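## Task

Place the black microphone head-up in the holder of the stand that has nothing in it, with the holder's jaws gripping its handle. At the finish that stand must be standing upright on the table. Anything that stays put only because the robot is holding it does not count.

## Robot and tools

Robot: two six-joint arms, left_arm and right_arm, each ending in a parallel two-finger gripper with a wrist camera. The names are labels only and do not mean the left or right of any picture. Bases in the scene frame: left_arm at (+0.038, +0.327, 0) m, quat_wxyz (+0.997, 0, 0, -0.072); right_arm at (+0.045, -0.338, 0) m, quat_wxyz (+0.997, 0, 0, +0.074).

Scene frame: origin on the tabletop midway between the arms, +x out over the table, +z up, left_arm toward +y. Each result line `left_arm: …` | `right_arm: …` reports each gripper's end_effector_position (metres) and end_effector_quat_wxyz in this frame. That point sits between the finger pads, roughly 1 cm back from the tips; the fingers extend along the gripper's +z and close along its y. Printed positions can be off, more so at long reach.

execute_actions(actions, pictures). actions holds at most one item. An empty list just returns the state. A wait is {"steps": N} with N up to 300 control steps (1 step = 1/30 s); it counts from the previous result and sends nothing. A motion is {"rows": [...], "steps": N} with N from 1 to 15 (default 15) and 1 to 15 rows; one row is used per step and the final row is reused if rows run out. Every row is a single flat list of 14 numbers covering both arms: left_arm waist, shoulder, elbow, wrist pitch, wrist yaw, wrist roll, grip, then the same seven for right_arm. Always give all 14, even to move one arm. The six joint values are absolute target angles in radians (same form as Joint positions), not offsets. Stated ranges per arm: waist -2.618 to 3.054, shoulder 0.000 to 3.142, elbow 0.000 to 3.142, wrist pitch -1.571 to 1.571, wrist yaw -1.571 to 1.571, wrist roll -2.094 to 2.094. True ends may differ by up to 0.036 rad. A target more than 0.036 rad beyond a range end, and farther out than the current angle, gets the call refused (nothing moves). Targets past the real end are clipped there, reported as "joint sent to its limit" (possibly about an earlier action). The grip value is an absolute motor setpoint from -1 (closed) to +1 (fully open). pictures: true/false chooses whether camera images come back; default is on.

Motion behaviour: each step the commanded angle is held within a lead of the measured one (waist 0.202, shoulder 0.258, elbow 0.238, wrist pitch 0.573, wrist yaw and roll 0.522 rad), and if the commanded pose would move a gripper more than 70 mm from where it is, all targets are pulled back, so big moves take several calls. Friction may leave a joint up to about 0.031 rad short, and changes smaller than that may not move it. Between calls the arms keep heading to the last row until they settle or a step is HELD.

Gripping: pads meet near grip -0.94; each millimetre of object width adds about 0.0208. Sending a value below the object's width reading squeezes harder, up to roughly 50 to 62 N per pad; thin parts (under about 5 mm) get less. Keep resending the closing value to keep hold. grip_measured has a fixed per-gripper offset of up to about 0.02 and barely shows contact. The gripper opening in Joint positions runs from 0.093 m (open) to 0.000 m (closed), with about 1 mm error; on a held rigid object it settles up to about 12 mm below the true width, more on round or soft items.

Result lines: Joint positions and Joint velocities per arm (six angles in rad plus opening in m); joint torques per joint (offset, scaled and noisy, nonzero in free air); "joint command not followed" means a clearance check altered or blocked some joint targets; HELD marks steps where your row was partly or wholly not sent. MOTOR HOT appears from 75 °C; at 90 °C that arm halts for 10 s, and at 100 °C its motors let go and the arm drops. Both are OVER-TEMPERATURE FAULT lines. Avoid long heavy holds.

zoom_image(camera, region): camera is cam_left_wrist or cam_right_wrist (both 896x504); region is [x0, y0, x1, y1] in pixels of that camera's latest image, top-left origin, at most 504x504. Calibration (K, distortion, T_world_to_cam) is given per camera in the prompt; wrist camera poses follow the arm's joint readings and may be slightly off.

read_manual(section) returns only licence text and moves nothing. finished_scene(scene) ends the current scene irreversibly and grades it; pass that scene's number. Its result reports success and gives the next task.

Avoid: dropping items or knocking anything off the table, tipping stands, letting the arms collide or press hard on each other, slamming or shoving objects. Things may occasionally be tugged from the grip or nudged by outside disturbances, so check the final state before finishing and let go so nothing relies on the robot.

Each tool is called as name(argument=value, ...), one argument or row to a line, values as JSON.

## Session

execute_actions(
  actions=[],
)

Scene clock: 0.00 s of 4800.00 s.
left_arm: end_effector_position=(+0.4041, +0.2416, +0.2925) grip_measured=+0.996 end_effector_quat_wxyz=(+0.142, -0.070, +0.865, -0.476) | right_arm: end_effector_position=(+0.4012, -0.0364, +0.3203) grip_measured=+1.000 end_effector_quat_wxyz=(+0.722, -0.063, +0.689, -0.023)
Joint positions: left_arm=[ 0.3    1.689  1.739 -1.275  1.001 -0.193  0.093] | right_arm=[ 0.849  1.614  1.095  0.59   0.938 -0.182  0.093]
Joint velocities: left_arm=[ 0.017 -0.007 -0.002  0.051  0.007 -0.081  0.001] | right_arm=[ 0.017 -0.007 -0.007 -0.037  0.007 -0.022  0.   ]
Joint torques (N m, as the arm reports them, + toward a larger angle): no reading
camera_calibration (this result's frames):
cam_left_wrist: T_world_to_cam=[[-0.0401027, -0.531607, 0.846041, -0.104524], [-0.992088, 0.121999, 0.0296324, 0.403581], [-0.118969, -0.838159, -0.532294, 0.487553], [0, 0, 0, 1]] pos_world=[0.4542, 0.303845, 0.335994]
cam_right_wrist: T_world_to_cam=[[0.0366367, -0.991572, 0.124268, -0.0880091], [-0.382053, -0.128803, -0.91512, 0.480846], [0.923414, -0.01395, -0.383552, -0.16481], [0, 0, 0, 1]] pos_world=[0.339121, -0.0276321, 0.387755]

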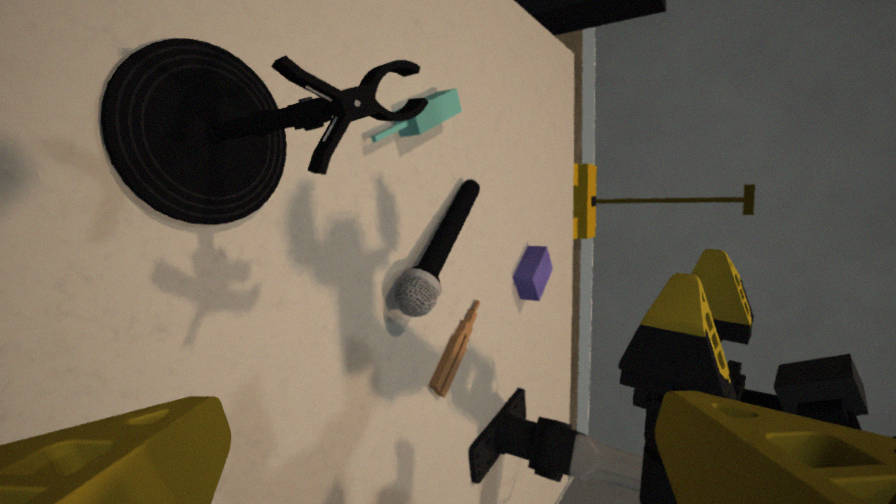

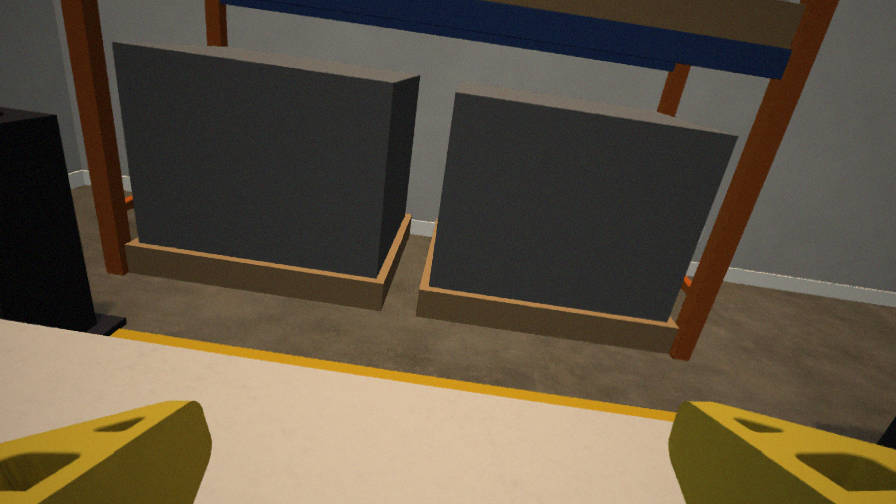

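execute_actions(
  actions=[
    {"rows":[[0.3,1.7,2.2,-1.29,0,0,1,0.17,1.7,1.867,-1.38,0,-1.92,1]]},
  ],
  pictures=false,
)

execute_actions(
  actions=[
    {"steps":30},
  ],
  pictures=false,
)

execute_actions(
  actions=[
    {"rows":[[-0.24,1.97,2.2,-1.32,0,0,1,0.17,2.03,1.867,-1.38,0,-1.92,1]]},
  ],
  pictures=false,
)

execute_actions(
  actions=[
    {"steps":25},
  ],
)

Scene clock: 2.17 s of 4800.00 s.
left_arm: end_effector_position=(+0.4432, +0.3793, +0.3797) grip_measured=+0.996 end_effector_quat_wxyz=(+0.391, -0.064, +0.918, -0.002) | right_arm: end_effector_position=(+0.5064, -0.2207, +0.3426) grip_measured=+1.000 end_effector_quat_wxyz=(-0.353, +0.677, -0.571, +0.302)
Joint positions: left_arm=[ 0.297  1.687  2.199 -1.281  0.063 -0.013  0.093] | right_arm=[ 0.137  1.677  1.864 -0.794  0.101 -1.508  0.093]
Joint velocities: left_arm=[-0.012  0.071 -0.002 -0.022 -0.344  0.007 -0.   ] | right_arm=[ 0.125 -0.017 -0.002 -1.971 -0.374 -1.81   0.   ]
Joint torques (N m, as the arm reports them, + toward a larger angle): left_arm=[ 0.52 -6.4   5.68  1.84 -0.1   0.11] | right_arm=[ 1.57 -8.46  8.68  1.5  -0.21 -0.07]
Steps of this call (steps 1 to 50: nothing new was sent; steps 51 to 65: all 15 steps of this action). Readings (joint positions):
51: left_arm=[0.298 1.698 1.777 -1.301 0.927 -0.167] | right_arm=[0.827 1.618 1.130 0.510 0.870 -0.253]
52: left_arm=[0.297 1.716 1.848 -1.313 0.823 -0.136] | right_arm=[0.782 1.642 1.210 0.392 0.761 -0.356]
54: left_arm=[0.297 1.734 1.995 -1.306 0.629 -0.091] | right_arm=[0.659 1.690 1.376 0.174 0.553 -0.554]
58: left_arm=[0.297 1.704 2.178 -1.280 0.283 -0.041] | right_arm=[0.386 1.725 1.685 -0.262 0.233 -0.943]
65: the state above

Scene clock: 3.17 s of 4800.00 s.
left_arm: end_effector_position=(+0.4431, +0.3886, +0.3771) grip_measured=+0.996 end_effector_quat_wxyz=(+0.386, -0.072, +0.919, +0.025) | right_arm: end_effector_position=(+0.3992, -0.2262, +0.2547) grip_measured=+1.000 end_effector_quat_wxyz=(-0.130, +0.879, -0.435, +0.143)
Joint positions: left_arm=[ 0.297  1.692  2.199 -1.283  0.008 -0.006  0.093] | right_arm=[ 0.164  1.683  1.864 -1.363  0.012 -1.912  0.093]
Joint velocities: left_arm=[-0.007 -0.002  0.017  0.022 -0.051  0.081 -0.001] | right_arm=[ 0.002 -0.002  0.012  0.037 -0.037  0.007  0.   ]
Joint torques (N m, as the arm reports them, + toward a larger angle): left_arm=[ 0.54 -6.43  5.64  1.81 -0.16  0.09] | right_arm=[ 0.85 -7.66  7.71  0.93 -0.25 -0.17]
Steps of this call (steps 1 to 30: the robot went on to your last target). Readings (joint positions):
1: left_arm=[0.297 1.689 2.199 -1.282 0.051 -0.012] | right_arm=[0.142 1.677 1.864 -0.865 0.089 -1.566]
2: left_arm=[0.297 1.691 2.199 -1.282 0.043 -0.011] | right_arm=[0.147 1.679 1.864 -0.941 0.077 -1.620]
4: left_arm=[0.297 1.692 2.199 -1.282 0.030 -0.009] | right_arm=[0.157 1.682 1.864 -1.091 0.054 -1.721]
8: left_arm=[0.297 1.692 2.199 -1.283 0.016 -0.007] | right_arm=[0.164 1.683 1.864 -1.270 0.027 -1.836]
30: the state above

Scene clock: 3.67 s of 4800.00 s.
left_arm: end_effector_position=(+0.4674, +0.1415, +0.2409) grip_measured=+0.996 end_effector_quat_wxyz=(+0.223, +0.195, +0.954, -0.050) | right_arm: end_effector_position=(+0.4249, -0.2178, +0.1196) grip_measured=+1.000 end_effector_quat_wxyz=(-0.003, +0.897, -0.443, +0.011)
Joint positions: left_arm=[-0.262  2.006  2.196 -1.301  0.007 -0.003  0.093] | right_arm=[ 0.164  2.051  1.867 -1.367  0.011 -1.912  0.093]
Joint velocities: left_arm=[-0.608 -0.027 -0.002 -0.154  0.154 -0.022 -0.001] | right_arm=[-0.002 -0.183 -0.022 -0.037  0.007 -0.037  0.   ]
Joint torques (N m, as the arm reports them, + toward a larger angle): left_arm=[  5.62 -13.54   6.39   1.33  -0.38   0.03] | right_arm=[  0.58 -13.55   7.43   0.2   -0.21  -0.15]
Steps of this call (steps 1 to 15: all 15 steps of this action). Readings (joint positions):
1: left_arm=[0.287 1.702 2.202 -1.285 0.002 -0.006] | right_arm=[0.164 1.697 1.868 -1.368 0.012 -1.912]
2: left_arm=[0.265 1.718 2.207 -1.285 -0.003 -0.006] | right_arm=[0.164 1.720 1.877 -1.370 0.011 -1.912]
4: left_arm=[0.203 1.769 2.209 -1.286 -0.004 -0.006] | right_arm=[0.164 1.796 1.879 -1.368 0.011 -1.912]
8: left_arm=[0.050 1.906 2.209 -1.286 -0.008 -0.006] | right_arm=[0.164 1.990 1.879 -1.366 0.011 -1.912]
15: the state above

Scene clock: 4.50 s of 4800.00 s.
left_arm: end_effector_position=(+0.4668, +0.1522, +0.2489) grip_measured=+0.996 end_effector_quat_wxyz=(+0.228, +0.186, +0.955, -0.048) | right_arm: end_effector_position=(+0.4248, -0.2179, +0.1243) grip_measured=+1.000 end_effector_quat_wxyz=(-0.008, +0.897, -0.443, +0.016)
Joint positions: left_arm=[-0.242  1.986  2.196 -1.31   0.006 -0.002  0.093] | right_arm=[ 0.164  2.038  1.867 -1.367  0.011 -1.912  0.093]
Joint velocities: left_arm=[-0.017  0.012 -0.002 -0.022 -0.066 -0.037  0.002] | right_arm=[ 0.007 -0.007 -0.017  0.051 -0.066 -0.051  0.   ]
Joint torques (N m, as the arm reports them, + toward a larger angle): left_arm=[  0.42 -11.72   6.43   1.25  -0.14   0.06] | right_arm=[  0.68 -13.37   7.55   0.25  -0.24  -0.14]
Steps of this call (steps 1 to 25: the robot went on to your last target). Readings (joint positions):
1: left_arm=[-0.276 2.003 2.196 -1.303 0.011 -0.003] | right_arm=[0.164 2.046 1.867 -1.367 0.011 -1.912]
2: left_arm=[-0.278 1.998 2.196 -1.304 0.013 -0.002] | right_arm=[0.164 2.042 1.867 -1.367 0.011 -1.912]
4: left_arm=[-0.267 1.991 2.196 -1.306 0.013 -0.002] | right_arm=[0.164 2.038 1.867 -1.367 0.011 -1.912]
8: left_arm=[-0.243 1.986 2.196 -1.308 0.007 -0.002] | right_arm=[0.164 2.038 1.867 -1.367 0.011 -1.912]
25: the state above
camera_calibration (this result's frames):
cam_left_wrist: T_world_to_cam=[[-0.400664, -0.916179, 0.0091693, 0.322501], [-0.915782, 0.400138, -0.0351144, 0.416081], [0.0285021, -0.0224661, -0.999341, 0.32007], [0, 0, 0, 1]] pos_world=[0.501131, 0.13617, 0.331512]
cam_right_wrist: T_world_to_cam=[[0.791808, 0.609152, 0.0444289, -0.206662], [0.52967, -0.721072, 0.44666, -0.398496], [0.30412, -0.330136, -0.8936, -0.00668021], [0, 0, 0, 1]] pos_world=[0.37674, -0.163661, 0.181204]

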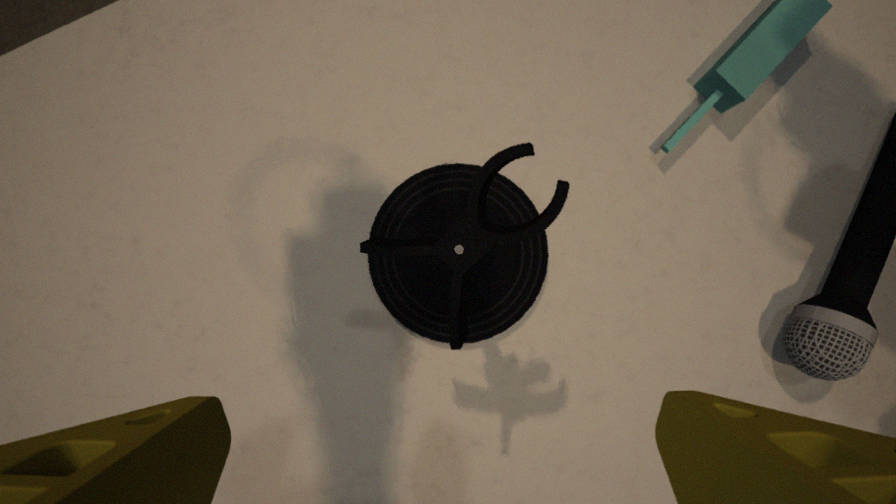

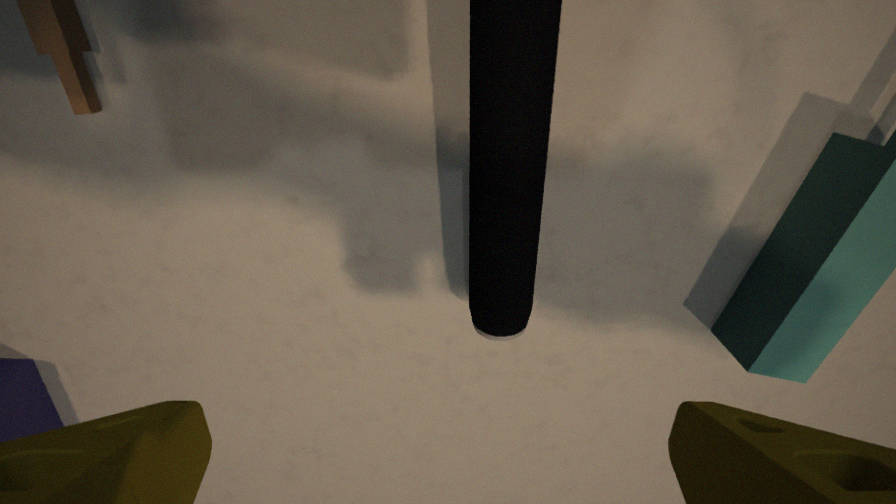

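execute_actions(
  actions=[
    {"rows":[[0.3,1.8,1.8,-0.5,0.5,0,1,0.36,2.07,1.85,-1.35,0,-1.75,0.6]]},
  ],
  pictures=false,
)

execute_actions(
  actions=[
    {"rows":[[0.3,1.9,1.04,1.04,1.3,0,1,0.36,2.11,1.68,-1.13,0,-1.75,0.6]]},
  ],
  pictures=false,
)

execute_actions(
  actions=[
    {"steps":20},
  ],
  pictures=false,
)

execute_actions(
  actions=[
    {"rows":[[0.25,2.07,1.04,1.06,1.3,0,1,0.36,2.15,1.6,-1.03,0,-1.75,0.6]]},
  ],
  pictures=false,
)

execute_actions(
  actions=[
    {"steps":10},
  ],
)

Scene clock: 7.20 s of 4800.00 s.
left_arm: end_effector_position=(+0.5634, +0.3543, +0.3023) grip_measured=+0.996 end_effector_quat_wxyz=(+0.481, +0.024, +0.864, -0.151) | right_arm: end_effector_position=(+0.3949, -0.1409, +0.1218) grip_measured=+0.601 end_effector_quat_wxyz=(-0.017, +0.908, -0.419, +0.011)
Joint positions: left_arm=[ 0.334  1.826  1.812 -0.565  0.448 -0.001  0.093] | right_arm=[ 0.365  2.045  1.867 -1.353 -0.002 -1.764  0.074]
Joint velocities: left_arm=[-0.208 -0.056  0.012  0.256  0.212 -0.051 -0.001] | right_arm=[-0.022  0.002 -0.002 -0.051  0.037  0.037 -0.001]
Joint torques (N m, as the arm reports them, + toward a larger angle): left_arm=[ -1.88 -11.88   6.12   2.25   0.23   0.05] | right_arm=[  0.06 -10.81   6.09   0.37  -0.08  -0.03]
Steps of this call (steps 1 to 15: the robot went on to your last target; steps 16 to 66: nothing new was sent; steps 67 to 81: all 15 steps of this action). Readings (joint positions):
67: left_arm=[-0.224 1.960 2.146 -1.243 0.070 -0.001] | right_arm=[0.177 2.038 1.867 -1.367 0.017 -1.893]
68: left_arm=[-0.191 1.920 2.063 -1.142 0.158 -0.001] | right_arm=[0.204 2.038 1.867 -1.365 0.022 -1.868]
70: left_arm=[-0.088 1.852 1.924 -0.961 0.277 -0.001] | right_arm=[0.291 2.039 1.867 -1.358 0.020 -1.829]
74: left_arm=[0.142 1.829 1.835 -0.741 0.385 -0.001] | right_arm=[0.391 2.045 1.867 -1.353 -0.000 -1.787]
81: the state above

Scene clock: 7.70 s of 4800.00 s.
left_arm: end_effector_position=(+0.4948, +0.2375, +0.1921) grip_measured=+0.997 end_effector_quat_wxyz=(+0.580, +0.347, +0.627, -0.388) | right_arm: end_effector_position=(+0.3971, -0.1399, +0.0512) grip_measured=+0.601 end_effector_quat_wxyz=(-0.000, +0.907, -0.422, -0.001)
Joint positions: left_arm=[ 0.3    1.934  1.021  0.827  1.251 -0.002  0.093] | right_arm=[ 0.364  2.114  1.691 -1.148 -0.002 -1.758  0.074]
Joint velocities: left_arm=[-0.022 -0.266  0.007  1.355  0.3    0.022  0.   ] | right_arm=[0.017 0.012 0.002 0.051 0.022 0.007 0.001]
Joint torques (N m, as the arm reports them, + toward a larger angle): left_arm=[  0.21 -11.14   7.33   1.88   0.05   0.06] | right_arm=[ -0.17 -13.78   6.48   0.31  -0.09   0.01]
Steps of this call (steps 1 to 15: all 15 steps of this action). Readings (joint positions):
1: left_arm=[0.330 1.823 1.768 -0.472 0.521 -0.002] | right_arm=[0.364 2.042 1.841 -1.321 -0.002 -1.763]
2: left_arm=[0.326 1.819 1.702 -0.339 0.623 -0.002] | right_arm=[0.364 2.039 1.801 -1.278 -0.002 -1.762]
4: left_arm=[0.313 1.835 1.556 -0.099 0.820 -0.002] | right_arm=[0.364 2.060 1.737 -1.227 -0.002 -1.760]
8: left_arm=[0.300 1.898 1.222 0.334 1.097 -0.002] | right_arm=[0.364 2.113 1.693 -1.182 -0.002 -1.759]
15: the state above

Scene clock: 8.37 s of 4800.00 s.
left_arm: end_effector_position=(+0.4855, +0.2340, +0.2266) grip_measured=+0.997 end_effector_quat_wxyz=(+0.629, +0.410, +0.560, -0.349) | right_arm: end_effector_position=(+0.3987, -0.1389, +0.0512) grip_measured=+0.601 end_effector_quat_wxyz=(-0.003, +0.907, -0.422, +0.001)
Joint positions: left_arm=[ 0.3    1.908  1.021  1.018  1.292 -0.002  0.093] | right_arm=[ 0.364  2.114  1.691 -1.141 -0.002 -1.758  0.074]
Joint velocities: left_arm=[ 0.017 -0.007  0.012  0.037  0.022 -0.022  0.   ] | right_arm=[-0.012  0.002  0.007 -0.051  0.066 -0.007  0.001]
Joint torques (N m, as the arm reports them, + toward a larger angle): left_arm=[  0.16 -10.08   7.33   1.82  -0.07   0.04] | right_arm=[ -0.1  -13.91   6.54   0.38  -0.08  -0.01]
Steps of this call (steps 1 to 20: the robot went on to your last target). Readings (joint positions):
1: left_arm=[0.300 1.925 1.021 0.868 1.259 -0.002] | right_arm=[0.364 2.114 1.691 -1.146 -0.002 -1.758]
2: left_arm=[0.300 1.917 1.021 0.903 1.266 -0.002] | right_arm=[0.364 2.114 1.691 -1.145 -0.002 -1.758]
4: left_arm=[0.300 1.908 1.021 0.952 1.276 -0.002] | right_arm=[0.364 2.114 1.691 -1.143 -0.002 -1.758]
8: left_arm=[0.300 1.908 1.021 0.995 1.286 -0.002] | right_arm=[0.364 2.114 1.691 -1.142 -0.002 -1.758]
20: the state above

Scene clock: 8.87 s of 4800.00 s.
left_arm: end_effector_position=(+0.4974, +0.2141, +0.1605) grip_measured=+0.997 end_effector_quat_wxyz=(+0.585, +0.394, +0.588, -0.397) | right_arm: end_effector_position=(+0.3991, -0.1387, +0.0258) grip_measured=+0.601 end_effector_quat_wxyz=(-0.005, +0.907, -0.422, +0.003)
Joint positions: left_arm=[ 0.251  2.088  1.041  1.042  1.295 -0.002  0.093] | right_arm=[ 0.364  2.135  1.62  -1.045 -0.002 -1.758  0.074]
Joint velocities: left_arm=[ 0.007 -0.007 -0.017  0.081 -0.022 -0.095 -0.001] | right_arm=[ 0.007  0.002 -0.022  0.007 -0.037 -0.022 -0.002]
Joint torques (N m, as the arm reports them, + toward a larger angle): left_arm=[  0.04 -11.85   5.27   1.86  -0.04   0.06] | right_arm=[  0.04 -12.08   5.53   0.37  -0.06  -0.01]
Steps of this call (steps 1 to 15: all 15 steps of this action). Readings (joint positions):
1: left_arm=[0.296 1.923 1.024 1.032 1.295 -0.002] | right_arm=[0.364 2.114 1.680 -1.126 -0.002 -1.758]
2: left_arm=[0.288 1.951 1.036 1.050 1.295 -0.002] | right_arm=[0.364 2.113 1.665 -1.105 -0.002 -1.758]
4: left_arm=[0.268 2.018 1.041 1.056 1.295 -0.002] | right_arm=[0.364 2.121 1.637 -1.080 -0.002 -1.758]
8: left_arm=[0.251 2.091 1.041 1.040 1.295 -0.002] | right_arm=[0.364 2.135 1.620 -1.062 -0.002 -1.758]
15: the state above

Scene clock: 9.20 s of 4800.00 s.
left_arm: end_effector_position=(+0.4974, +0.2141, +0.1605) grip_measured=+0.997 end_effector_quat_wxyz=(+0.585, +0.394, +0.588, -0.397) | right_arm: end_effector_position=(+0.3998, -0.1383, +0.0258) grip_measured=+0.601 end_effector_quat_wxyz=(-0.007, +0.907, -0.422, +0.004)
Joint positions: left_arm=[ 0.251  2.088  1.041  1.042  1.295 -0.002  0.093] | right_arm=[ 0.364  2.135  1.62  -1.041 -0.002 -1.758  0.074]
Joint velocities: left_arm=[-0.012  0.002 -0.007  0.007  0.007 -0.022 -0.   ] | right_arm=[ 0.002 -0.002 -0.017 -0.007 -0.066  0.022  0.001]
Joint torques (N m, as the arm reports them, + toward a larger angle): left_arm=[  0.07 -11.94   5.22   1.87  -0.03   0.06] | right_arm=[ -0.25 -12.28   5.67   0.39  -0.07  -0.04]
Steps of this call (steps 1 to 10: the robot went on to your last target). Readings (joint positions):
1: left_arm=[0.251 2.088 1.041 1.042 1.295 -0.002] | right_arm=[0.364 2.135 1.620 -1.044 -0.002 -1.758]
2: left_arm=[0.251 2.088 1.041 1.042 1.295 -0.002] | right_arm=[0.364 2.135 1.620 -1.043 -0.002 -1.758]
4: left_arm=[0.251 2.088 1.041 1.042 1.295 -0.002] | right_arm=[0.364 2.135 1.620 -1.042 -0.002 -1.758]
8: left_arm=[0.251 2.088 1.041 1.042 1.295 -0.002] | right_arm=[0.364 2.135 1.620 -1.041 -0.002 -1.758]
10: the state above
camera_calibration (this result's frames):
cam_left_wrist: T_world_to_cam=[[-0.93271, -0.360253, -0.0164543, 0.54196], [-0.138603, 0.400225, -0.905875, 0.169446], [0.332929, -0.842638, -0.423226, 0.164004], [0, 0, 0, 1]] pos_world=[0.474376, 0.265622, 0.231825]
cam_right_wrist: T_world_to_cam=[[0.763753, 0.644719, 0.0319225, -0.214501], [0.572375, -0.699258, 0.428281, -0.297461], [0.298443, -0.308829, -0.903082, -0.0553593], [0, 0, 0, 1]] pos_world=[0.350607, -0.086806, 0.0842505]

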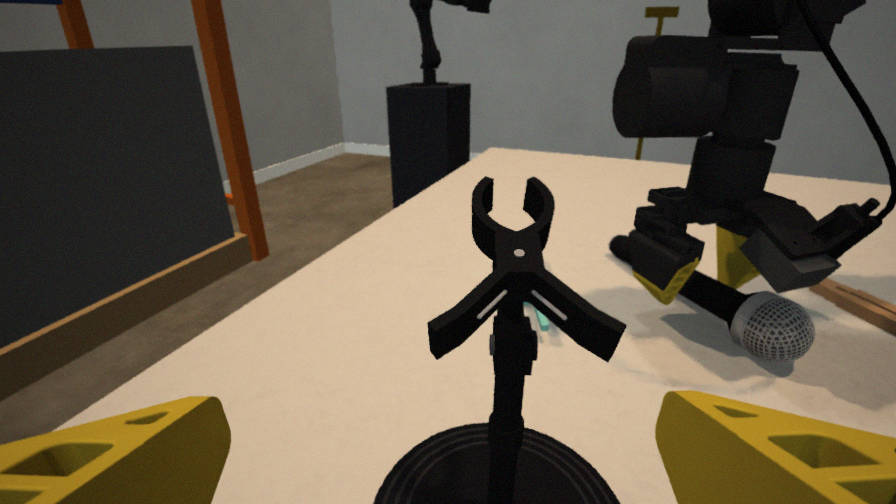

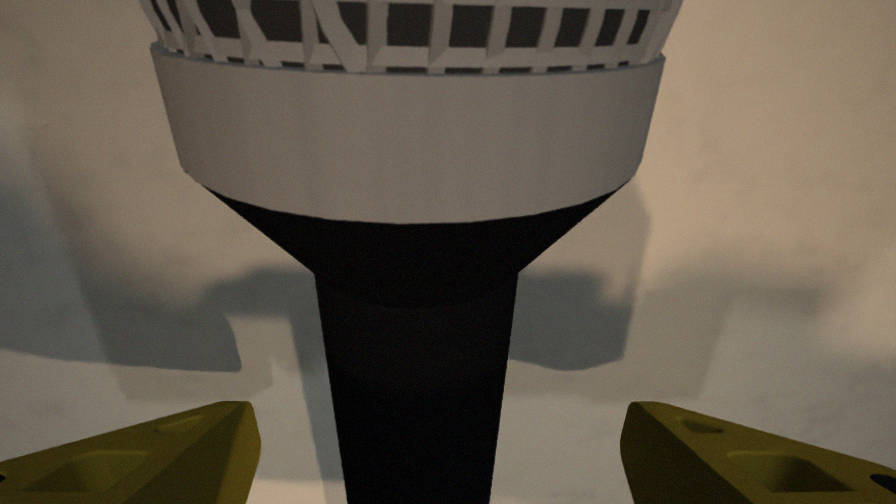

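execute_actions(
  actions=[
    {"rows":[[0.2,2.07,0.97,1.12,1.26,0,1,0.36,2.17,1.6,-1.02,0,-1.75,0.6]],"steps":12},
  ],
  pictures=false,
)

execute_actions(
  actions=[
    {"rows":[[0.09,2.11,1.04,1.1,1.15,0,1,0.36,2.17,1.6,-1.02,0,-1.75,-0.55]]},
  ],
)

Scene clock: 10.60 s of 4800.00 s.
left_arm: end_effector_position=(+0.4831, +0.1912, +0.1511) grip_measured=+0.997 end_effector_quat_wxyz=(+0.578, +0.401, +0.583, -0.406) | right_arm: end_effector_position=(+0.4019, -0.1371, +0.0259) grip_measured=+0.601 end_effector_quat_wxyz=(-0.011, +0.907, -0.422, +0.007)
Joint positions: left_arm=[ 0.2    2.083  0.98   1.095  1.271 -0.002  0.093] | right_arm=[ 0.364  2.135  1.62  -1.031 -0.002 -1.758  0.074]
Joint velocities: left_arm=[-0.017 -0.002  0.012 -0.007 -0.007 -0.007 -0.001] | right_arm=[-0.007 -0.002 -0.012 -0.007 -0.037 -0.022 -0.001]
Joint torques (N m, as the arm reports them, + toward a larger angle): left_arm=[  0.22 -11.27   4.32   1.92  -0.15   0.05] | right_arm=[ -0.09 -10.8    5.63   0.4   -0.09  -0.02]
Steps of this call (steps 1 to 15: the robot went on to your last target; steps 16 to 30: nothing new was sent; steps 31 to 42: all 12 steps of this action). Readings (joint positions):
31: left_arm=[0.248 2.087 1.033 1.052 1.287 -0.002] | right_arm=[0.364 2.135 1.620 -1.040 -0.002 -1.758]
32: left_arm=[0.241 2.083 1.016 1.065 1.281 -0.002] | right_arm=[0.364 2.135 1.620 -1.038 -0.002 -1.758]
34: left_arm=[0.220 2.083 0.991 1.077 1.277 -0.002] | right_arm=[0.364 2.135 1.620 -1.035 -0.002 -1.758]
38: left_arm=[0.200 2.083 0.980 1.087 1.275 -0.002] | right_arm=[0.364 2.135 1.620 -1.032 -0.002 -1.758]
42: the state above

Scene clock: 11.10 s of 4800.00 s.
left_arm: end_effector_position=(+0.4906, +0.1448, +0.1568) grip_measured=+0.997 end_effector_quat_wxyz=(+0.584, +0.409, +0.574, -0.403) | right_arm: end_effector_position=(+0.4014, -0.1375, +0.0252) grip_measured=-0.520 end_effector_quat_wxyz=(-0.009, +0.906, -0.422, +0.006)
Joint positions: left_arm=[ 0.082  2.1    1.023  1.095  1.162 -0.002  0.093] | right_arm=[ 0.364  2.136  1.62  -1.033 -0.001 -1.756  0.02 ]
Joint velocities: left_arm=[-0.002 -0.007  0.012 -0.037 -0.022  0.066  0.   ] | right_arm=[-0.017  0.007 -0.017 -0.037 -0.051 -0.051 -0.001]
Joint torques (N m, as the arm reports them, + toward a larger angle): left_arm=[ 0.82 -9.78  6.62  1.82 -0.17  0.06] | right_arm=[ -0.15 -10.81   5.71   0.41  -0.11   0.01]
Steps of this call (steps 1 to 15: all 15 steps of this action). Readings (joint positions):
1: left_arm=[0.191 2.085 0.985 1.095 1.256 -0.002] | right_arm=[0.364 2.135 1.620 -1.031 -0.002 -1.758]
2: left_arm=[0.173 2.092 0.999 1.095 1.233 -0.002] | right_arm=[0.364 2.135 1.620 -1.031 -0.002 -1.758]
4: left_arm=[0.123 2.100 1.019 1.095 1.202 -0.002] | right_arm=[0.364 2.135 1.620 -1.035 -0.001 -1.756]
8: left_arm=[0.078 2.100 1.023 1.095 1.180 -0.002] | right_arm=[0.364 2.136 1.620 -1.033 -0.001 -1.756]
15: the state above
camera_calibration (this result's frames):
cam_left_wrist: T_world_to_cam=[[-0.944308, -0.32697, -0.0370465, 0.514703], [-0.104287, 0.404148, -0.908729, 0.175887], [0.312099, -0.854257, -0.415739, 0.117003], [0, 0, 0, 1]] pos_world=[0.467865, 0.197158, 0.227544]
cam_right_wrist: T_world_to_cam=[[0.764288, 0.643745, 0.0381499, -0.216711], [0.568984, -0.701007, 0.429938, -0.296495], [0.303514, -0.30689, -0.902052, -0.0579882], [0, 0, 0, 1]] pos_world=[0.351931, -0.0861347, 0.0834338]

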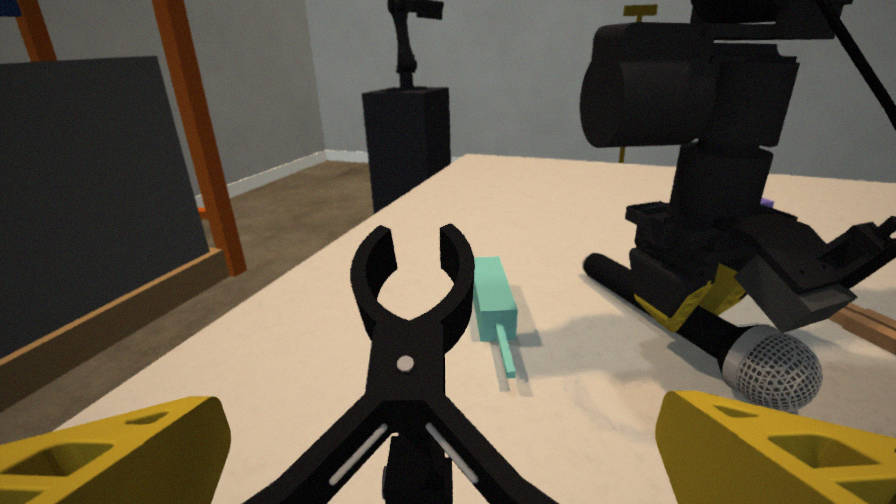

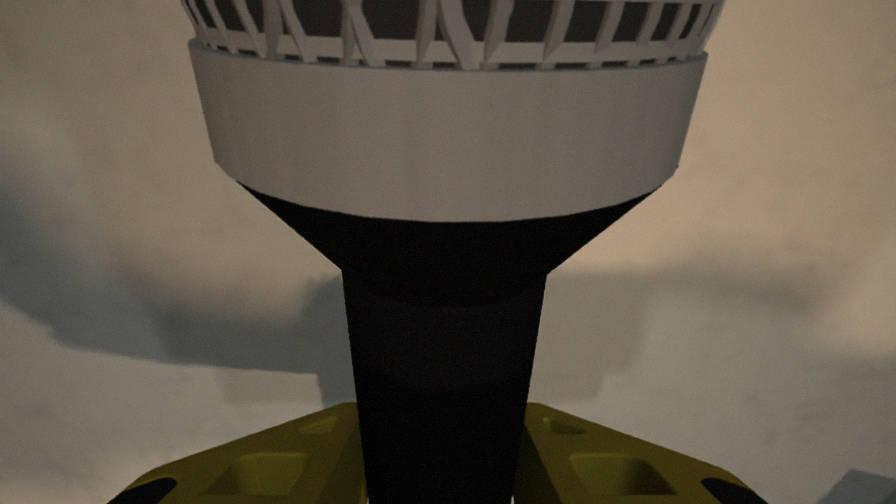

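execute_actions(
  actions=[
    {"rows":[[0.1,2.15,1.065,1.1,1.15,0,1,0.36,1.9,1.85,-1.35,0,-1.75,-0.7]]},
  ],
  pictures=false,
)

execute_actions(
  actions=[
    {"rows":[[0.1,2.15,1.065,1.1,1.15,0,0.2,0.3,1.9,1.7,0,0,-1.75,-0.7]]},
  ],
  pictures=false,
)

execute_actions(
  actions=[
    {"rows":[[0.1,2.15,1.065,1.1,1.15,0,-0.2,0.3,2.0,1.7,0.3,0,-0.2,-0.7]]},
  ],
  pictures=false,
)

execute_actions(
  actions=[
    {"rows":[[0.1,2.15,1.065,1.1,1.15,0,-0.2,0.45,2.22,1.7,0.49,0,-0.2,-0.7]]},
  ],
  pictures=false,
)

execute_actions(
  actions=[
    {"steps":20},
  ],
)

Scene clock: 12.83 s of 4800.00 s.
left_arm: end_effector_position=(+0.4995, +0.1495, +0.1439) grip_measured=+0.997 end_effector_quat_wxyz=(+0.581, +0.400, +0.583, -0.402) | right_arm: end_effector_position=(+0.3945, -0.1414, +0.1812) grip_measured=-0.520 end_effector_quat_wxyz=(-0.093, +0.901, -0.420, +0.066)
Joint positions: left_arm=[ 0.093  2.146  1.047  1.096  1.156 -0.002  0.093] | right_arm=[ 0.364  1.878  1.846 -1.311 -0.001 -1.756  0.02 ]
Joint velocities: left_arm=[-0.002 -0.002 -0.007  0.037  0.007 -0.007 -0.001] | right_arm=[ 0.002  0.129  0.012 -0.271 -0.037 -0.037 -0.   ]
Joint torques (N m, as the arm reports them, + toward a larger angle): left_arm=[  0.87 -10.55   6.58   1.84  -0.15   0.05] | right_arm=[ -0.25 -10.14   8.1    0.7   -0.12  -0.01]
Steps of this call (steps 1 to 15: the robot went on to your last target; steps 16 to 37: nothing new was sent; steps 38 to 52: all 15 steps of this action). Readings (joint positions):
38: left_arm=[0.083 2.104 1.027 1.095 1.158 -0.002] | right_arm=[0.364 2.131 1.632 -1.049 -0.001 -1.756]
39: left_arm=[0.084 2.113 1.037 1.096 1.158 -0.002] | right_arm=[0.364 2.126 1.649 -1.080 -0.001 -1.756]
41: left_arm=[0.088 2.130 1.047 1.096 1.157 -0.002] | right_arm=[0.364 2.092 1.690 -1.134 -0.001 -1.756]
45: left_arm=[0.093 2.145 1.047 1.096 1.156 -0.002] | right_arm=[0.364 1.984 1.785 -1.223 -0.001 -1.756]
52: the state above

Scene clock: 13.33 s of 4800.00 s.
left_arm: end_effector_position=(+0.4979, +0.1493, +0.1440) grip_measured=+0.205 end_effector_quat_wxyz=(+0.579, +0.404, +0.581, -0.405) | right_arm: end_effector_position=(+0.5635, -0.0868, +0.2524) grip_measured=-0.520 end_effector_quat_wxyz=(-0.408, +0.766, -0.386, +0.311)
Joint positions: left_arm=[0.094 2.146 1.047 1.096 1.168 0.    0.055] | right_arm=[ 0.303  1.922  1.703 -0.274 -0.001 -1.756  0.02 ]
Joint velocities: left_arm=[ 0.012  0.007  0.007  0.007  0.022  0.007 -0.001] | right_arm=[ 0.007 -0.002 -0.022  1.487 -0.007  0.007  0.   ]
Joint torques (N m, as the arm reports them, + toward a larger angle): left_arm=[  0.76 -10.57   6.58   1.82  -0.26   0.04] | right_arm=[ -0.02 -15.16   9.04   2.21  -0.07   0.07]
Steps of this call (steps 1 to 15: all 15 steps of this action). Readings (joint positions):
1: left_arm=[0.093 2.146 1.047 1.096 1.156 -0.002] | right_arm=[0.360 1.877 1.821 -1.273 -0.004 -1.756]
2: left_arm=[0.093 2.146 1.047 1.096 1.156 -0.002] | right_arm=[0.352 1.872 1.785 -1.193 -0.006 -1.756]
4: left_arm=[0.093 2.146 1.047 1.096 1.164 -0.002] | right_arm=[0.330 1.886 1.736 -1.024 -0.007 -1.756]
8: left_arm=[0.094 2.146 1.047 1.096 1.168 -0.000] | right_arm=[0.304 1.919 1.705 -0.722 -0.002 -1.756]
15: the state above

Scene clock: 13.83 s of 4800.00 s.
left_arm: end_effector_position=(+0.4986, +0.1523, +0.1438) grip_measured=-0.194 end_effector_quat_wxyz=(+0.580, +0.403, +0.582, -0.404) | right_arm: end_effector_position=(+0.6060, -0.0662, +0.3164) grip_measured=-0.521 end_effector_quat_wxyz=(+0.674, -0.309, +0.671, +0.014)
Joint positions: left_arm=[ 0.101  2.146  1.047  1.095  1.171 -0.001  0.036] | right_arm=[ 0.303  2.003  1.703  0.209 -0.001 -0.41   0.02 ]
Joint velocities: left_arm=[-0.002 -0.007 -0.017 -0.007 -0.007 -0.051 -0.   ] | right_arm=[ 0.002  0.012  0.002  0.125 -0.007  1.385 -0.001]
Joint torques (N m, as the arm reports them, + toward a larger angle): left_arm=[  0.1  -10.55   6.59   1.81  -0.3    0.04] | right_arm=[  0.02 -14.63   9.19   2.57  -0.02  -0.03]
Steps of this call (steps 1 to 15: all 15 steps of this action). Readings (joint positions):
1: left_arm=[0.094 2.146 1.047 1.096 1.168 0.000] | right_arm=[0.303 1.927 1.703 -0.203 -0.001 -1.685]
2: left_arm=[0.096 2.146 1.047 1.096 1.168 0.000] | right_arm=[0.303 1.941 1.703 -0.108 -0.001 -1.585]
4: left_arm=[0.100 2.146 1.047 1.096 1.169 -0.000] | right_arm=[0.303 1.967 1.703 0.041 -0.001 -1.388]
8: left_arm=[0.101 2.146 1.047 1.095 1.171 -0.001] | right_arm=[0.303 1.998 1.703 0.155 -0.001 -0.995]
15: the state above

Scene clock: 14.33 s of 4800.00 s.
left_arm: end_effector_position=(+0.4986, +0.1523, +0.1438) grip_measured=-0.194 end_effector_quat_wxyz=(+0.580, +0.403, +0.582, -0.404) | right_arm: end_effector_position=(+0.5850, +0.0470, +0.1802) grip_measured=-0.521 end_effector_quat_wxyz=(+0.615, -0.319, +0.710, +0.127)
Joint positions: left_arm=[ 0.101  2.146  1.047  1.095  1.171 -0.001  0.036] | right_arm=[ 0.469  2.266  1.683  0.369 -0.008 -0.22   0.02 ]
Joint velocities: left_arm=[ 0.022  0.012  0.002  0.022  0.022 -0.051  0.   ] | right_arm=[-0.09  -0.046 -0.002  0.256 -0.007  0.095  0.   ]
Joint torques (N m, as the arm reports them, + toward a larger angle): left_arm=[  0.14 -10.54   6.56   1.82  -0.29   0.04] | right_arm=[ -0.81 -19.96  10.31   2.68   0.03   0.02]
Steps of this call (steps 1 to 15: all 15 steps of this action). Readings (joint positions):
1: left_arm=[0.101 2.146 1.047 1.095 1.171 -0.001] | right_arm=[0.309 2.014 1.703 0.226 0.003 -0.380]
2: left_arm=[0.101 2.146 1.047 1.095 1.171 -0.001] | right_arm=[0.318 2.030 1.703 0.267 0.009 -0.360]
4: left_arm=[0.101 2.146 1.047 1.095 1.171 -0.001] | right_arm=[0.351 2.080 1.703 0.328 0.013 -0.323]
8: left_arm=[0.101 2.146 1.047 1.095 1.171 -0.001] | right_arm=[0.436 2.203 1.703 0.386 0.008 -0.258]
15: the state above

Scene clock: 15.00 s of 4800.00 s.
left_arm: end_effector_position=(+0.4986, +0.1523, +0.1438) grip_measured=-0.194 end_effector_quat_wxyz=(+0.580, +0.403, +0.582, -0.404) | right_arm: end_effector_position=(+0.5917, +0.0392, +0.2002) grip_measured=-0.521 end_effector_quat_wxyz=(+0.638, -0.301, +0.697, +0.130)
Joint positions: left_arm=[ 0.101  2.146  1.047  1.095  1.171 -0.001  0.036] | right_arm=[ 0.454  2.252  1.683  0.415 -0.006 -0.208  0.02 ]
Joint velocities: left_arm=[-0.007 -0.002 -0.002  0.022  0.007  0.022 -0.001] | right_arm=[-0.002 -0.002 -0.022 -0.037  0.066 -0.037 -0.001]
Joint torques (N m, as the arm reports them, + toward a larger angle): left_arm=[  0.19 -10.6    6.57   1.81  -0.28   0.04] | right_arm=[ -0.25 -18.91  10.46   2.62   0.01   0.01]
Steps of this call (steps 1 to 20: the robot went on to your last target). Readings (joint positions):
1: left_arm=[0.101 2.146 1.047 1.095 1.171 -0.001] | right_arm=[0.466 2.264 1.683 0.378 -0.008 -0.217]
2: left_arm=[0.101 2.146 1.047 1.095 1.171 -0.001] | right_arm=[0.462 2.261 1.683 0.385 -0.008 -0.215]
4: left_arm=[0.101 2.146 1.047 1.095 1.171 -0.001] | right_arm=[0.457 2.257 1.683 0.397 -0.007 -0.213]
8: left_arm=[0.101 2.146 1.047 1.095 1.171 -0.001] | right_arm=[0.454 2.252 1.683 0.413 -0.006 -0.210]
20: the state above
camera_calibration (this result's frames):
cam_left_wrist: T_world_to_cam=[[-0.94183, -0.335564, -0.0188162, 0.521705], [-0.126023, 0.404501, -0.905813, 0.17231], [0.311569, -0.85075, -0.42326, 0.116359], [0, 0, 0, 1]] pos_world=[0.476818, 0.204358, 0.215147]
cam_right_wrist: T_world_to_cam=[[0.571952, -0.793611, 0.207491, -0.346314], [-0.354267, -0.467124, -0.810117, 0.429234], [0.739842, 0.389841, -0.548323, -0.259899], [0, 0, 0, 1]] pos_world=[0.542422, 0.0269863, 0.277078]

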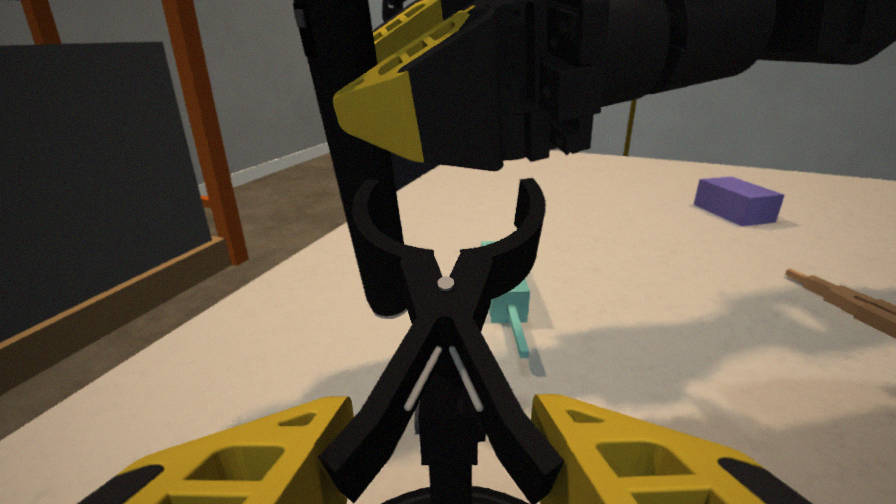

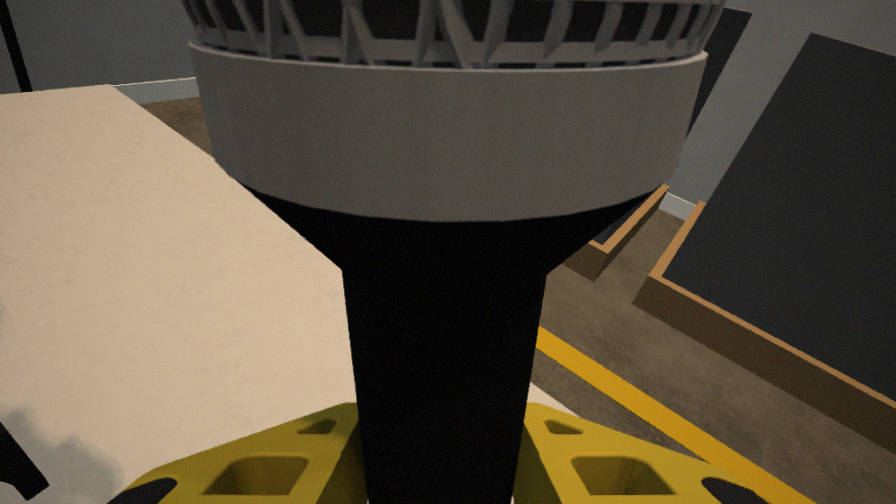

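execute_actions(
  actions=[
    {"rows":[[0.1,2.15,1.065,1.1,1.15,0,-0.2,0.46,2.16,1.7,0.53,0,-0.2,-0.7]]},
  ],
  pictures=false,
)

execute_actions(
  actions=[
    {"rows":[[0.1,2.15,1.065,1.1,1.15,0,-0.2,0.52,2.16,1.7,0.53,0,-0.2,-0.7]]},
  ],
)

Scene clock: 16.27 s of 4800.00 s.
left_arm: end_effector_position=(+0.4986, +0.1523, +0.1438) grip_measured=-0.194 end_effector_quat_wxyz=(+0.580, +0.403, +0.582, -0.404) | right_arm: end_effector_position=(+0.5858, +0.0351, +0.2587) grip_measured=-0.521 end_effector_quat_wxyz=(+0.682, -0.285, +0.659, +0.139)
Joint positions: left_arm=[ 0.101  2.146  1.047  1.095  1.171 -0.001  0.036] | right_arm=[ 0.454  2.18   1.683  0.467 -0.006 -0.208  0.02 ]
Joint velocities: left_arm=[-0.007  0.002 -0.007 -0.037 -0.051  0.022  0.   ] | right_arm=[-0.022  0.007  0.002 -0.125 -0.022 -0.007 -0.001]
Joint torques (N m, as the arm reports them, + toward a larger angle): left_arm=[  0.17 -10.53   6.6    1.82  -0.29   0.04] | right_arm=[  0.64 -17.51  10.53   2.54  -0.01   0.02]
Steps of this call (steps 1 to 15: the robot went on to your last target; steps 16 to 23: nothing new was sent; steps 24 to 38: all 15 steps of this action). Readings (joint positions):
24: left_arm=[0.101 2.146 1.047 1.095 1.171 -0.001] | right_arm=[0.454 2.248 1.683 0.415 -0.006 -0.208]
25: left_arm=[0.101 2.146 1.047 1.095 1.171 -0.001] | right_arm=[0.454 2.245 1.683 0.413 -0.006 -0.208]
27: left_arm=[0.101 2.146 1.047 1.095 1.171 -0.001] | right_arm=[0.454 2.229 1.683 0.414 -0.006 -0.208]
31: left_arm=[0.101 2.146 1.047 1.095 1.171 -0.001] | right_arm=[0.454 2.195 1.683 0.439 -0.006 -0.208]
38: the state above

Scene clock: 16.77 s of 4800.00 s.
left_arm: end_effector_position=(+0.4986, +0.1523, +0.1438) grip_measured=-0.194 end_effector_quat_wxyz=(+0.580, +0.403, +0.582, -0.404) | right_arm: end_effector_position=(+0.5577, +0.0728, +0.2585) grip_measured=-0.521 end_effector_quat_wxyz=(+0.677, -0.308, +0.649, +0.162)
Joint positions: left_arm=[ 0.101  2.146  1.047  1.095  1.171 -0.001  0.036] | right_arm=[ 0.527  2.18   1.683  0.466 -0.002 -0.208  0.02 ]
Joint velocities: left_arm=[ 0.012  0.002  0.007  0.007  0.022  0.007 -0.001] | right_arm=[ 0.022 -0.002 -0.002 -0.051  0.007 -0.11   0.001]
Joint torques (N m, as the arm reports them, + toward a larger angle): left_arm=[  0.14 -10.58   6.57   1.82  -0.29   0.04] | right_arm=[ -0.34 -17.68  10.62   2.53  -0.06   0.02]
Steps of this call (steps 1 to 15: all 15 steps of this action). Readings (joint positions):
1: left_arm=[0.101 2.146 1.047 1.095 1.171 -0.001] | right_arm=[0.458 2.180 1.683 0.466 -0.003 -0.208]
2: left_arm=[0.101 2.146 1.047 1.095 1.171 -0.001] | right_arm=[0.464 2.180 1.683 0.466 0.002 -0.208]
4: left_arm=[0.101 2.146 1.047 1.095 1.171 -0.001] | right_arm=[0.484 2.180 1.683 0.466 0.003 -0.208]
8: left_arm=[0.101 2.146 1.047 1.095 1.171 -0.001] | right_arm=[0.523 2.180 1.683 0.466 0.000 -0.208]
15: the state above
camera_calibration (this result's frames):
cam_left_wrist: T_world_to_cam=[[-0.94183, -0.335564, -0.0188162, 0.521705], [-0.126023, 0.404501, -0.905813, 0.17231], [0.311569, -0.85075, -0.42326, 0.116359], [0, 0, 0, 1]] pos_world=[0.476818, 0.204358, 0.215147]
cam_right_wrist: T_world_to_cam=[[0.605094, -0.768533, 0.207889, -0.332711], [-0.240751, -0.42552, -0.872337, 0.429911], [0.758881, 0.477797, -0.442505, -0.260258], [0, 0, 0, 1]] pos_world=[0.502328, 0.0515871, 0.329029]

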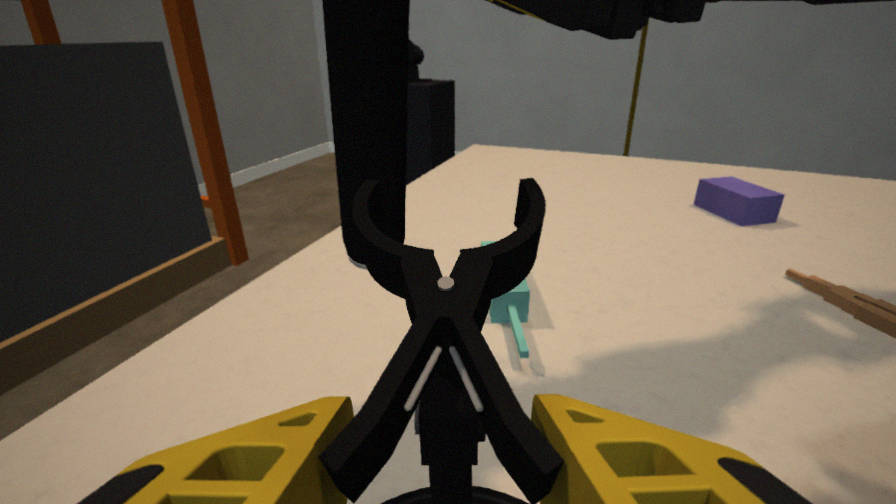

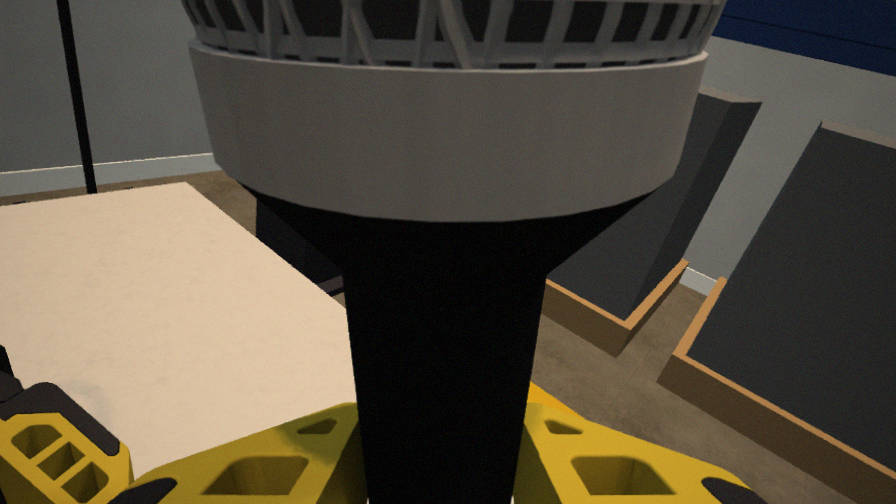

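execute_actions(
  actions=[
    {"rows":[[0.1,2.15,1.065,1.1,1.15,0,-0.2,0.52,2.13,1.56,0.61,0,-0.2,-0.7]]},
  ],
  pictures=false,
)

execute_actions(
  actions=[
    {"rows":[[0.1,2.15,1.065,1.1,1.15,0,-0.2,0.565,2.13,1.56,0.61,0,-0.2,-0.7]]},
  ],
)

Scene clock: 18.03 s of 4800.00 s.
left_arm: end_effector_position=(+0.4986, +0.1523, +0.1438) grip_measured=-0.194 end_effector_quat_wxyz=(+0.580, +0.403, +0.582, -0.404) | right_arm: end_effector_position=(+0.5471, +0.0643, +0.2325) grip_measured=-0.521 end_effector_quat_wxyz=(+0.666, -0.312, +0.658, +0.160)
Joint positions: left_arm=[ 0.101  2.146  1.047  1.095  1.171 -0.001  0.036] | right_arm=[ 0.527  2.152  1.561  0.529 -0.002 -0.208  0.02 ]
Joint velocities: left_arm=[-0.002 -0.007  0.022  0.037 -0.139 -0.007  0.   ] | right_arm=[ 0.017  0.002  0.002  0.022 -0.022 -0.051  0.   ]
Joint torques (N m, as the arm reports them, + toward a larger angle): left_arm=[  0.17 -10.53   6.57   1.82  -0.29   0.04] | right_arm=[ -0.39 -17.33   8.95   2.66  -0.03   0.  ]
Steps of this call (steps 1 to 15: the robot went on to your last target; steps 16 to 23: nothing new was sent; steps 24 to 38: all 15 steps of this action). Readings (joint positions):
24: left_arm=[0.101 2.146 1.047 1.095 1.171 -0.001] | right_arm=[0.527 2.176 1.665 0.483 -0.002 -0.208]
25: left_arm=[0.101 2.146 1.047 1.095 1.171 -0.001] | right_arm=[0.527 2.163 1.631 0.505 -0.002 -0.208]
27: left_arm=[0.101 2.146 1.047 1.095 1.171 -0.001] | right_arm=[0.527 2.152 1.589 0.520 -0.002 -0.208]
31: left_arm=[0.101 2.146 1.047 1.095 1.171 -0.001] | right_arm=[0.527 2.152 1.562 0.519 -0.002 -0.208]
38: the state above

Scene clock: 18.53 s of 4800.00 s.
left_arm: end_effector_position=(+0.4986, +0.1523, +0.1438) grip_measured=-0.194 end_effector_quat_wxyz=(+0.580, +0.403, +0.582, -0.404) | right_arm: end_effector_position=(+0.5319, +0.0827, +0.2328) grip_measured=-0.521 end_effector_quat_wxyz=(+0.664, -0.323, +0.652, +0.171)
Joint positions: left_arm=[ 0.101  2.146  1.047  1.095  1.171 -0.001  0.036] | right_arm=[ 0.564  2.152  1.561  0.531  0.    -0.207  0.02 ]
Joint velocities: left_arm=[-0.002  0.007 -0.022 -0.007 -0.007  0.007 -0.001] | right_arm=[ 0.002  0.012 -0.017  0.007 -0.007  0.022  0.   ]
Joint torques (N m, as the arm reports them, + toward a larger angle): left_arm=[  0.14 -10.53   6.55   1.82  -0.29   0.04] | right_arm=[  0.31 -17.17   8.91   2.64  -0.06   0.04]
Steps of this call (steps 1 to 15: all 15 steps of this action). Readings (joint positions):
1: left_arm=[0.101 2.146 1.047 1.095 1.171 -0.001] | right_arm=[0.529 2.152 1.561 0.530 -0.001 -0.207]
2: left_arm=[0.101 2.146 1.047 1.095 1.171 -0.001] | right_arm=[0.532 2.152 1.561 0.530 0.000 -0.207]
4: left_arm=[0.101 2.146 1.047 1.095 1.171 -0.001] | right_arm=[0.542 2.152 1.561 0.530 0.000 -0.207]
8: left_arm=[0.101 2.146 1.047 1.095 1.171 -0.001] | right_arm=[0.562 2.152 1.561 0.531 0.000 -0.207]
15: the state above
camera_calibration (this result's frames):
cam_left_wrist: T_world_to_cam=[[-0.94183, -0.335564, -0.0188162, 0.521705], [-0.126023, 0.404501, -0.905813, 0.17231], [0.311569, -0.85075, -0.42326, 0.116359], [0, 0, 0, 1]] pos_world=[0.476818, 0.204358, 0.215147]
cam_right_wrist: T_world_to_cam=[[0.636396, -0.742838, 0.207825, -0.32289], [-0.245325, -0.450353, -0.858486, 0.406697], [0.731311, 0.495352, -0.46884, -0.237436], [0, 0, 0, 1]] pos_world=[0.478899, 0.0609167, 0.304929]

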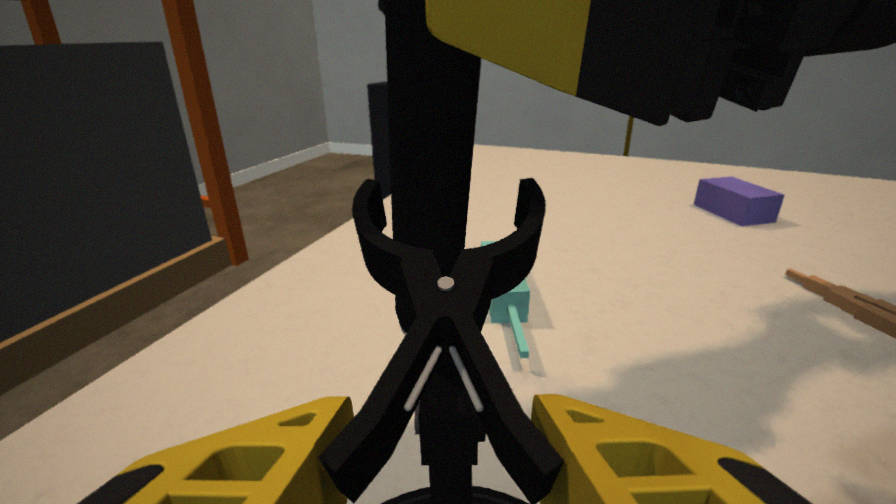

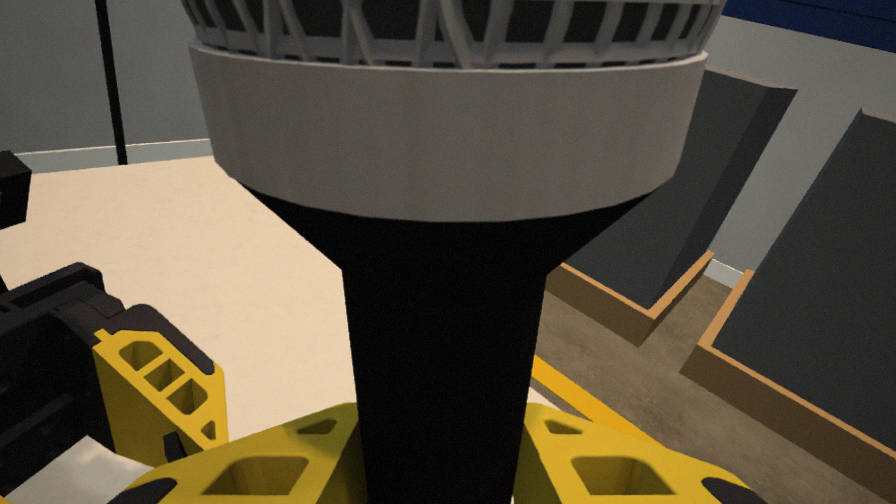

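execute_actions(
  actions=[
    {"rows":[[0.1,2.15,1.065,1.1,1.15,0,-0.2,0.605,2.13,1.56,0.61,0,-0.2,-0.7]]},
  ],
)

Scene clock: 19.37 s of 4800.00 s.
left_arm: end_effector_position=(+0.4986, +0.1523, +0.1438) grip_measured=-0.194 end_effector_quat_wxyz=(+0.580, +0.403, +0.582, -0.404) | right_arm: end_effector_position=(+0.5144, +0.1020, +0.2329) grip_measured=-0.521 end_effector_quat_wxyz=(+0.660, -0.336, +0.646, +0.184)
Joint positions: left_arm=[ 0.101  2.146  1.047  1.095  1.171 -0.001  0.036] | right_arm=[ 0.605  2.152  1.561  0.531  0.002 -0.207  0.02 ]
Joint velocities: left_arm=[-0.002  0.002  0.002  0.007 -0.022 -0.051 -0.001] | right_arm=[ 0.002 -0.017  0.007  0.007  0.022 -0.066 -0.001]
Joint torques (N m, as the arm reports them, + toward a larger angle): left_arm=[  0.21 -10.55   6.59   1.82  -0.28   0.04] | right_arm=[  0.1  -17.19   8.94   2.67  -0.07   0.01]
Steps of this call (steps 1 to 10: the robot went on to your last target; steps 11 to 25: all 15 steps of this action). Readings (joint positions):
11: left_arm=[0.101 2.146 1.047 1.095 1.171 -0.001] | right_arm=[0.567 2.152 1.561 0.531 0.001 -0.207]
12: left_arm=[0.101 2.146 1.047 1.095 1.171 -0.001] | right_arm=[0.570 2.152 1.561 0.531 0.002 -0.207]
14: left_arm=[0.101 2.146 1.047 1.095 1.171 -0.001] | right_arm=[0.581 2.152 1.561 0.531 0.003 -0.207]
18: left_arm=[0.101 2.146 1.047 1.095 1.171 -0.001] | right_arm=[0.603 2.152 1.561 0.531 0.002 -0.207]
25: the state above
camera_calibration (this result's frames):
cam_left_wrist: T_world_to_cam=[[-0.94183, -0.335564, -0.0188162, 0.521705], [-0.126023, 0.404501, -0.905813, 0.17231], [0.311569, -0.85075, -0.42326, 0.116359], [0, 0, 0, 1]] pos_world=[0.476818, 0.204358, 0.215147]
cam_right_wrist: T_world_to_cam=[[0.665016, -0.717304, 0.207913, -0.314811], [-0.227151, -0.459476, -0.858652, 0.402834], [0.711446, 0.52379, -0.468496, -0.227001], [0, 0, 0, 1]] pos_world=[0.462358, 0.0781779, 0.304999]

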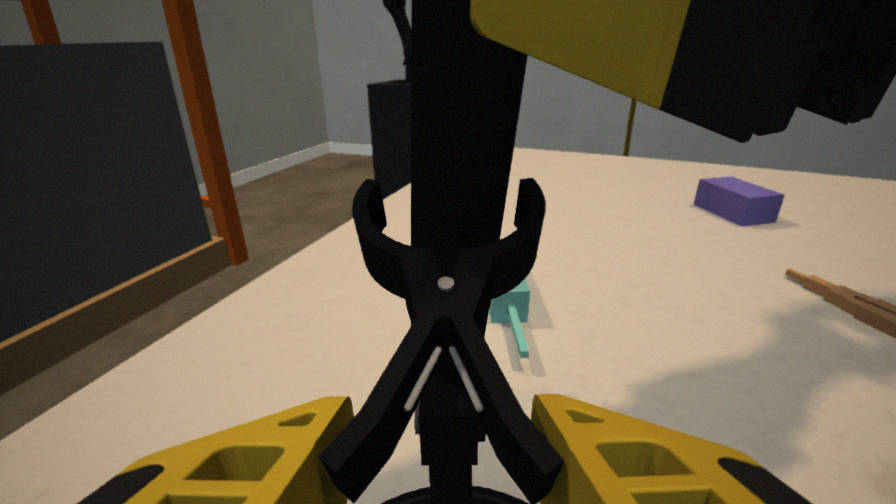

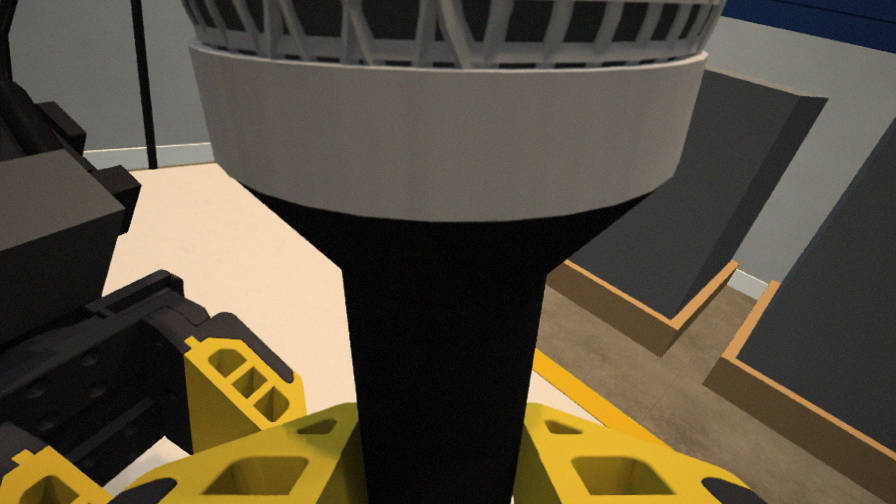

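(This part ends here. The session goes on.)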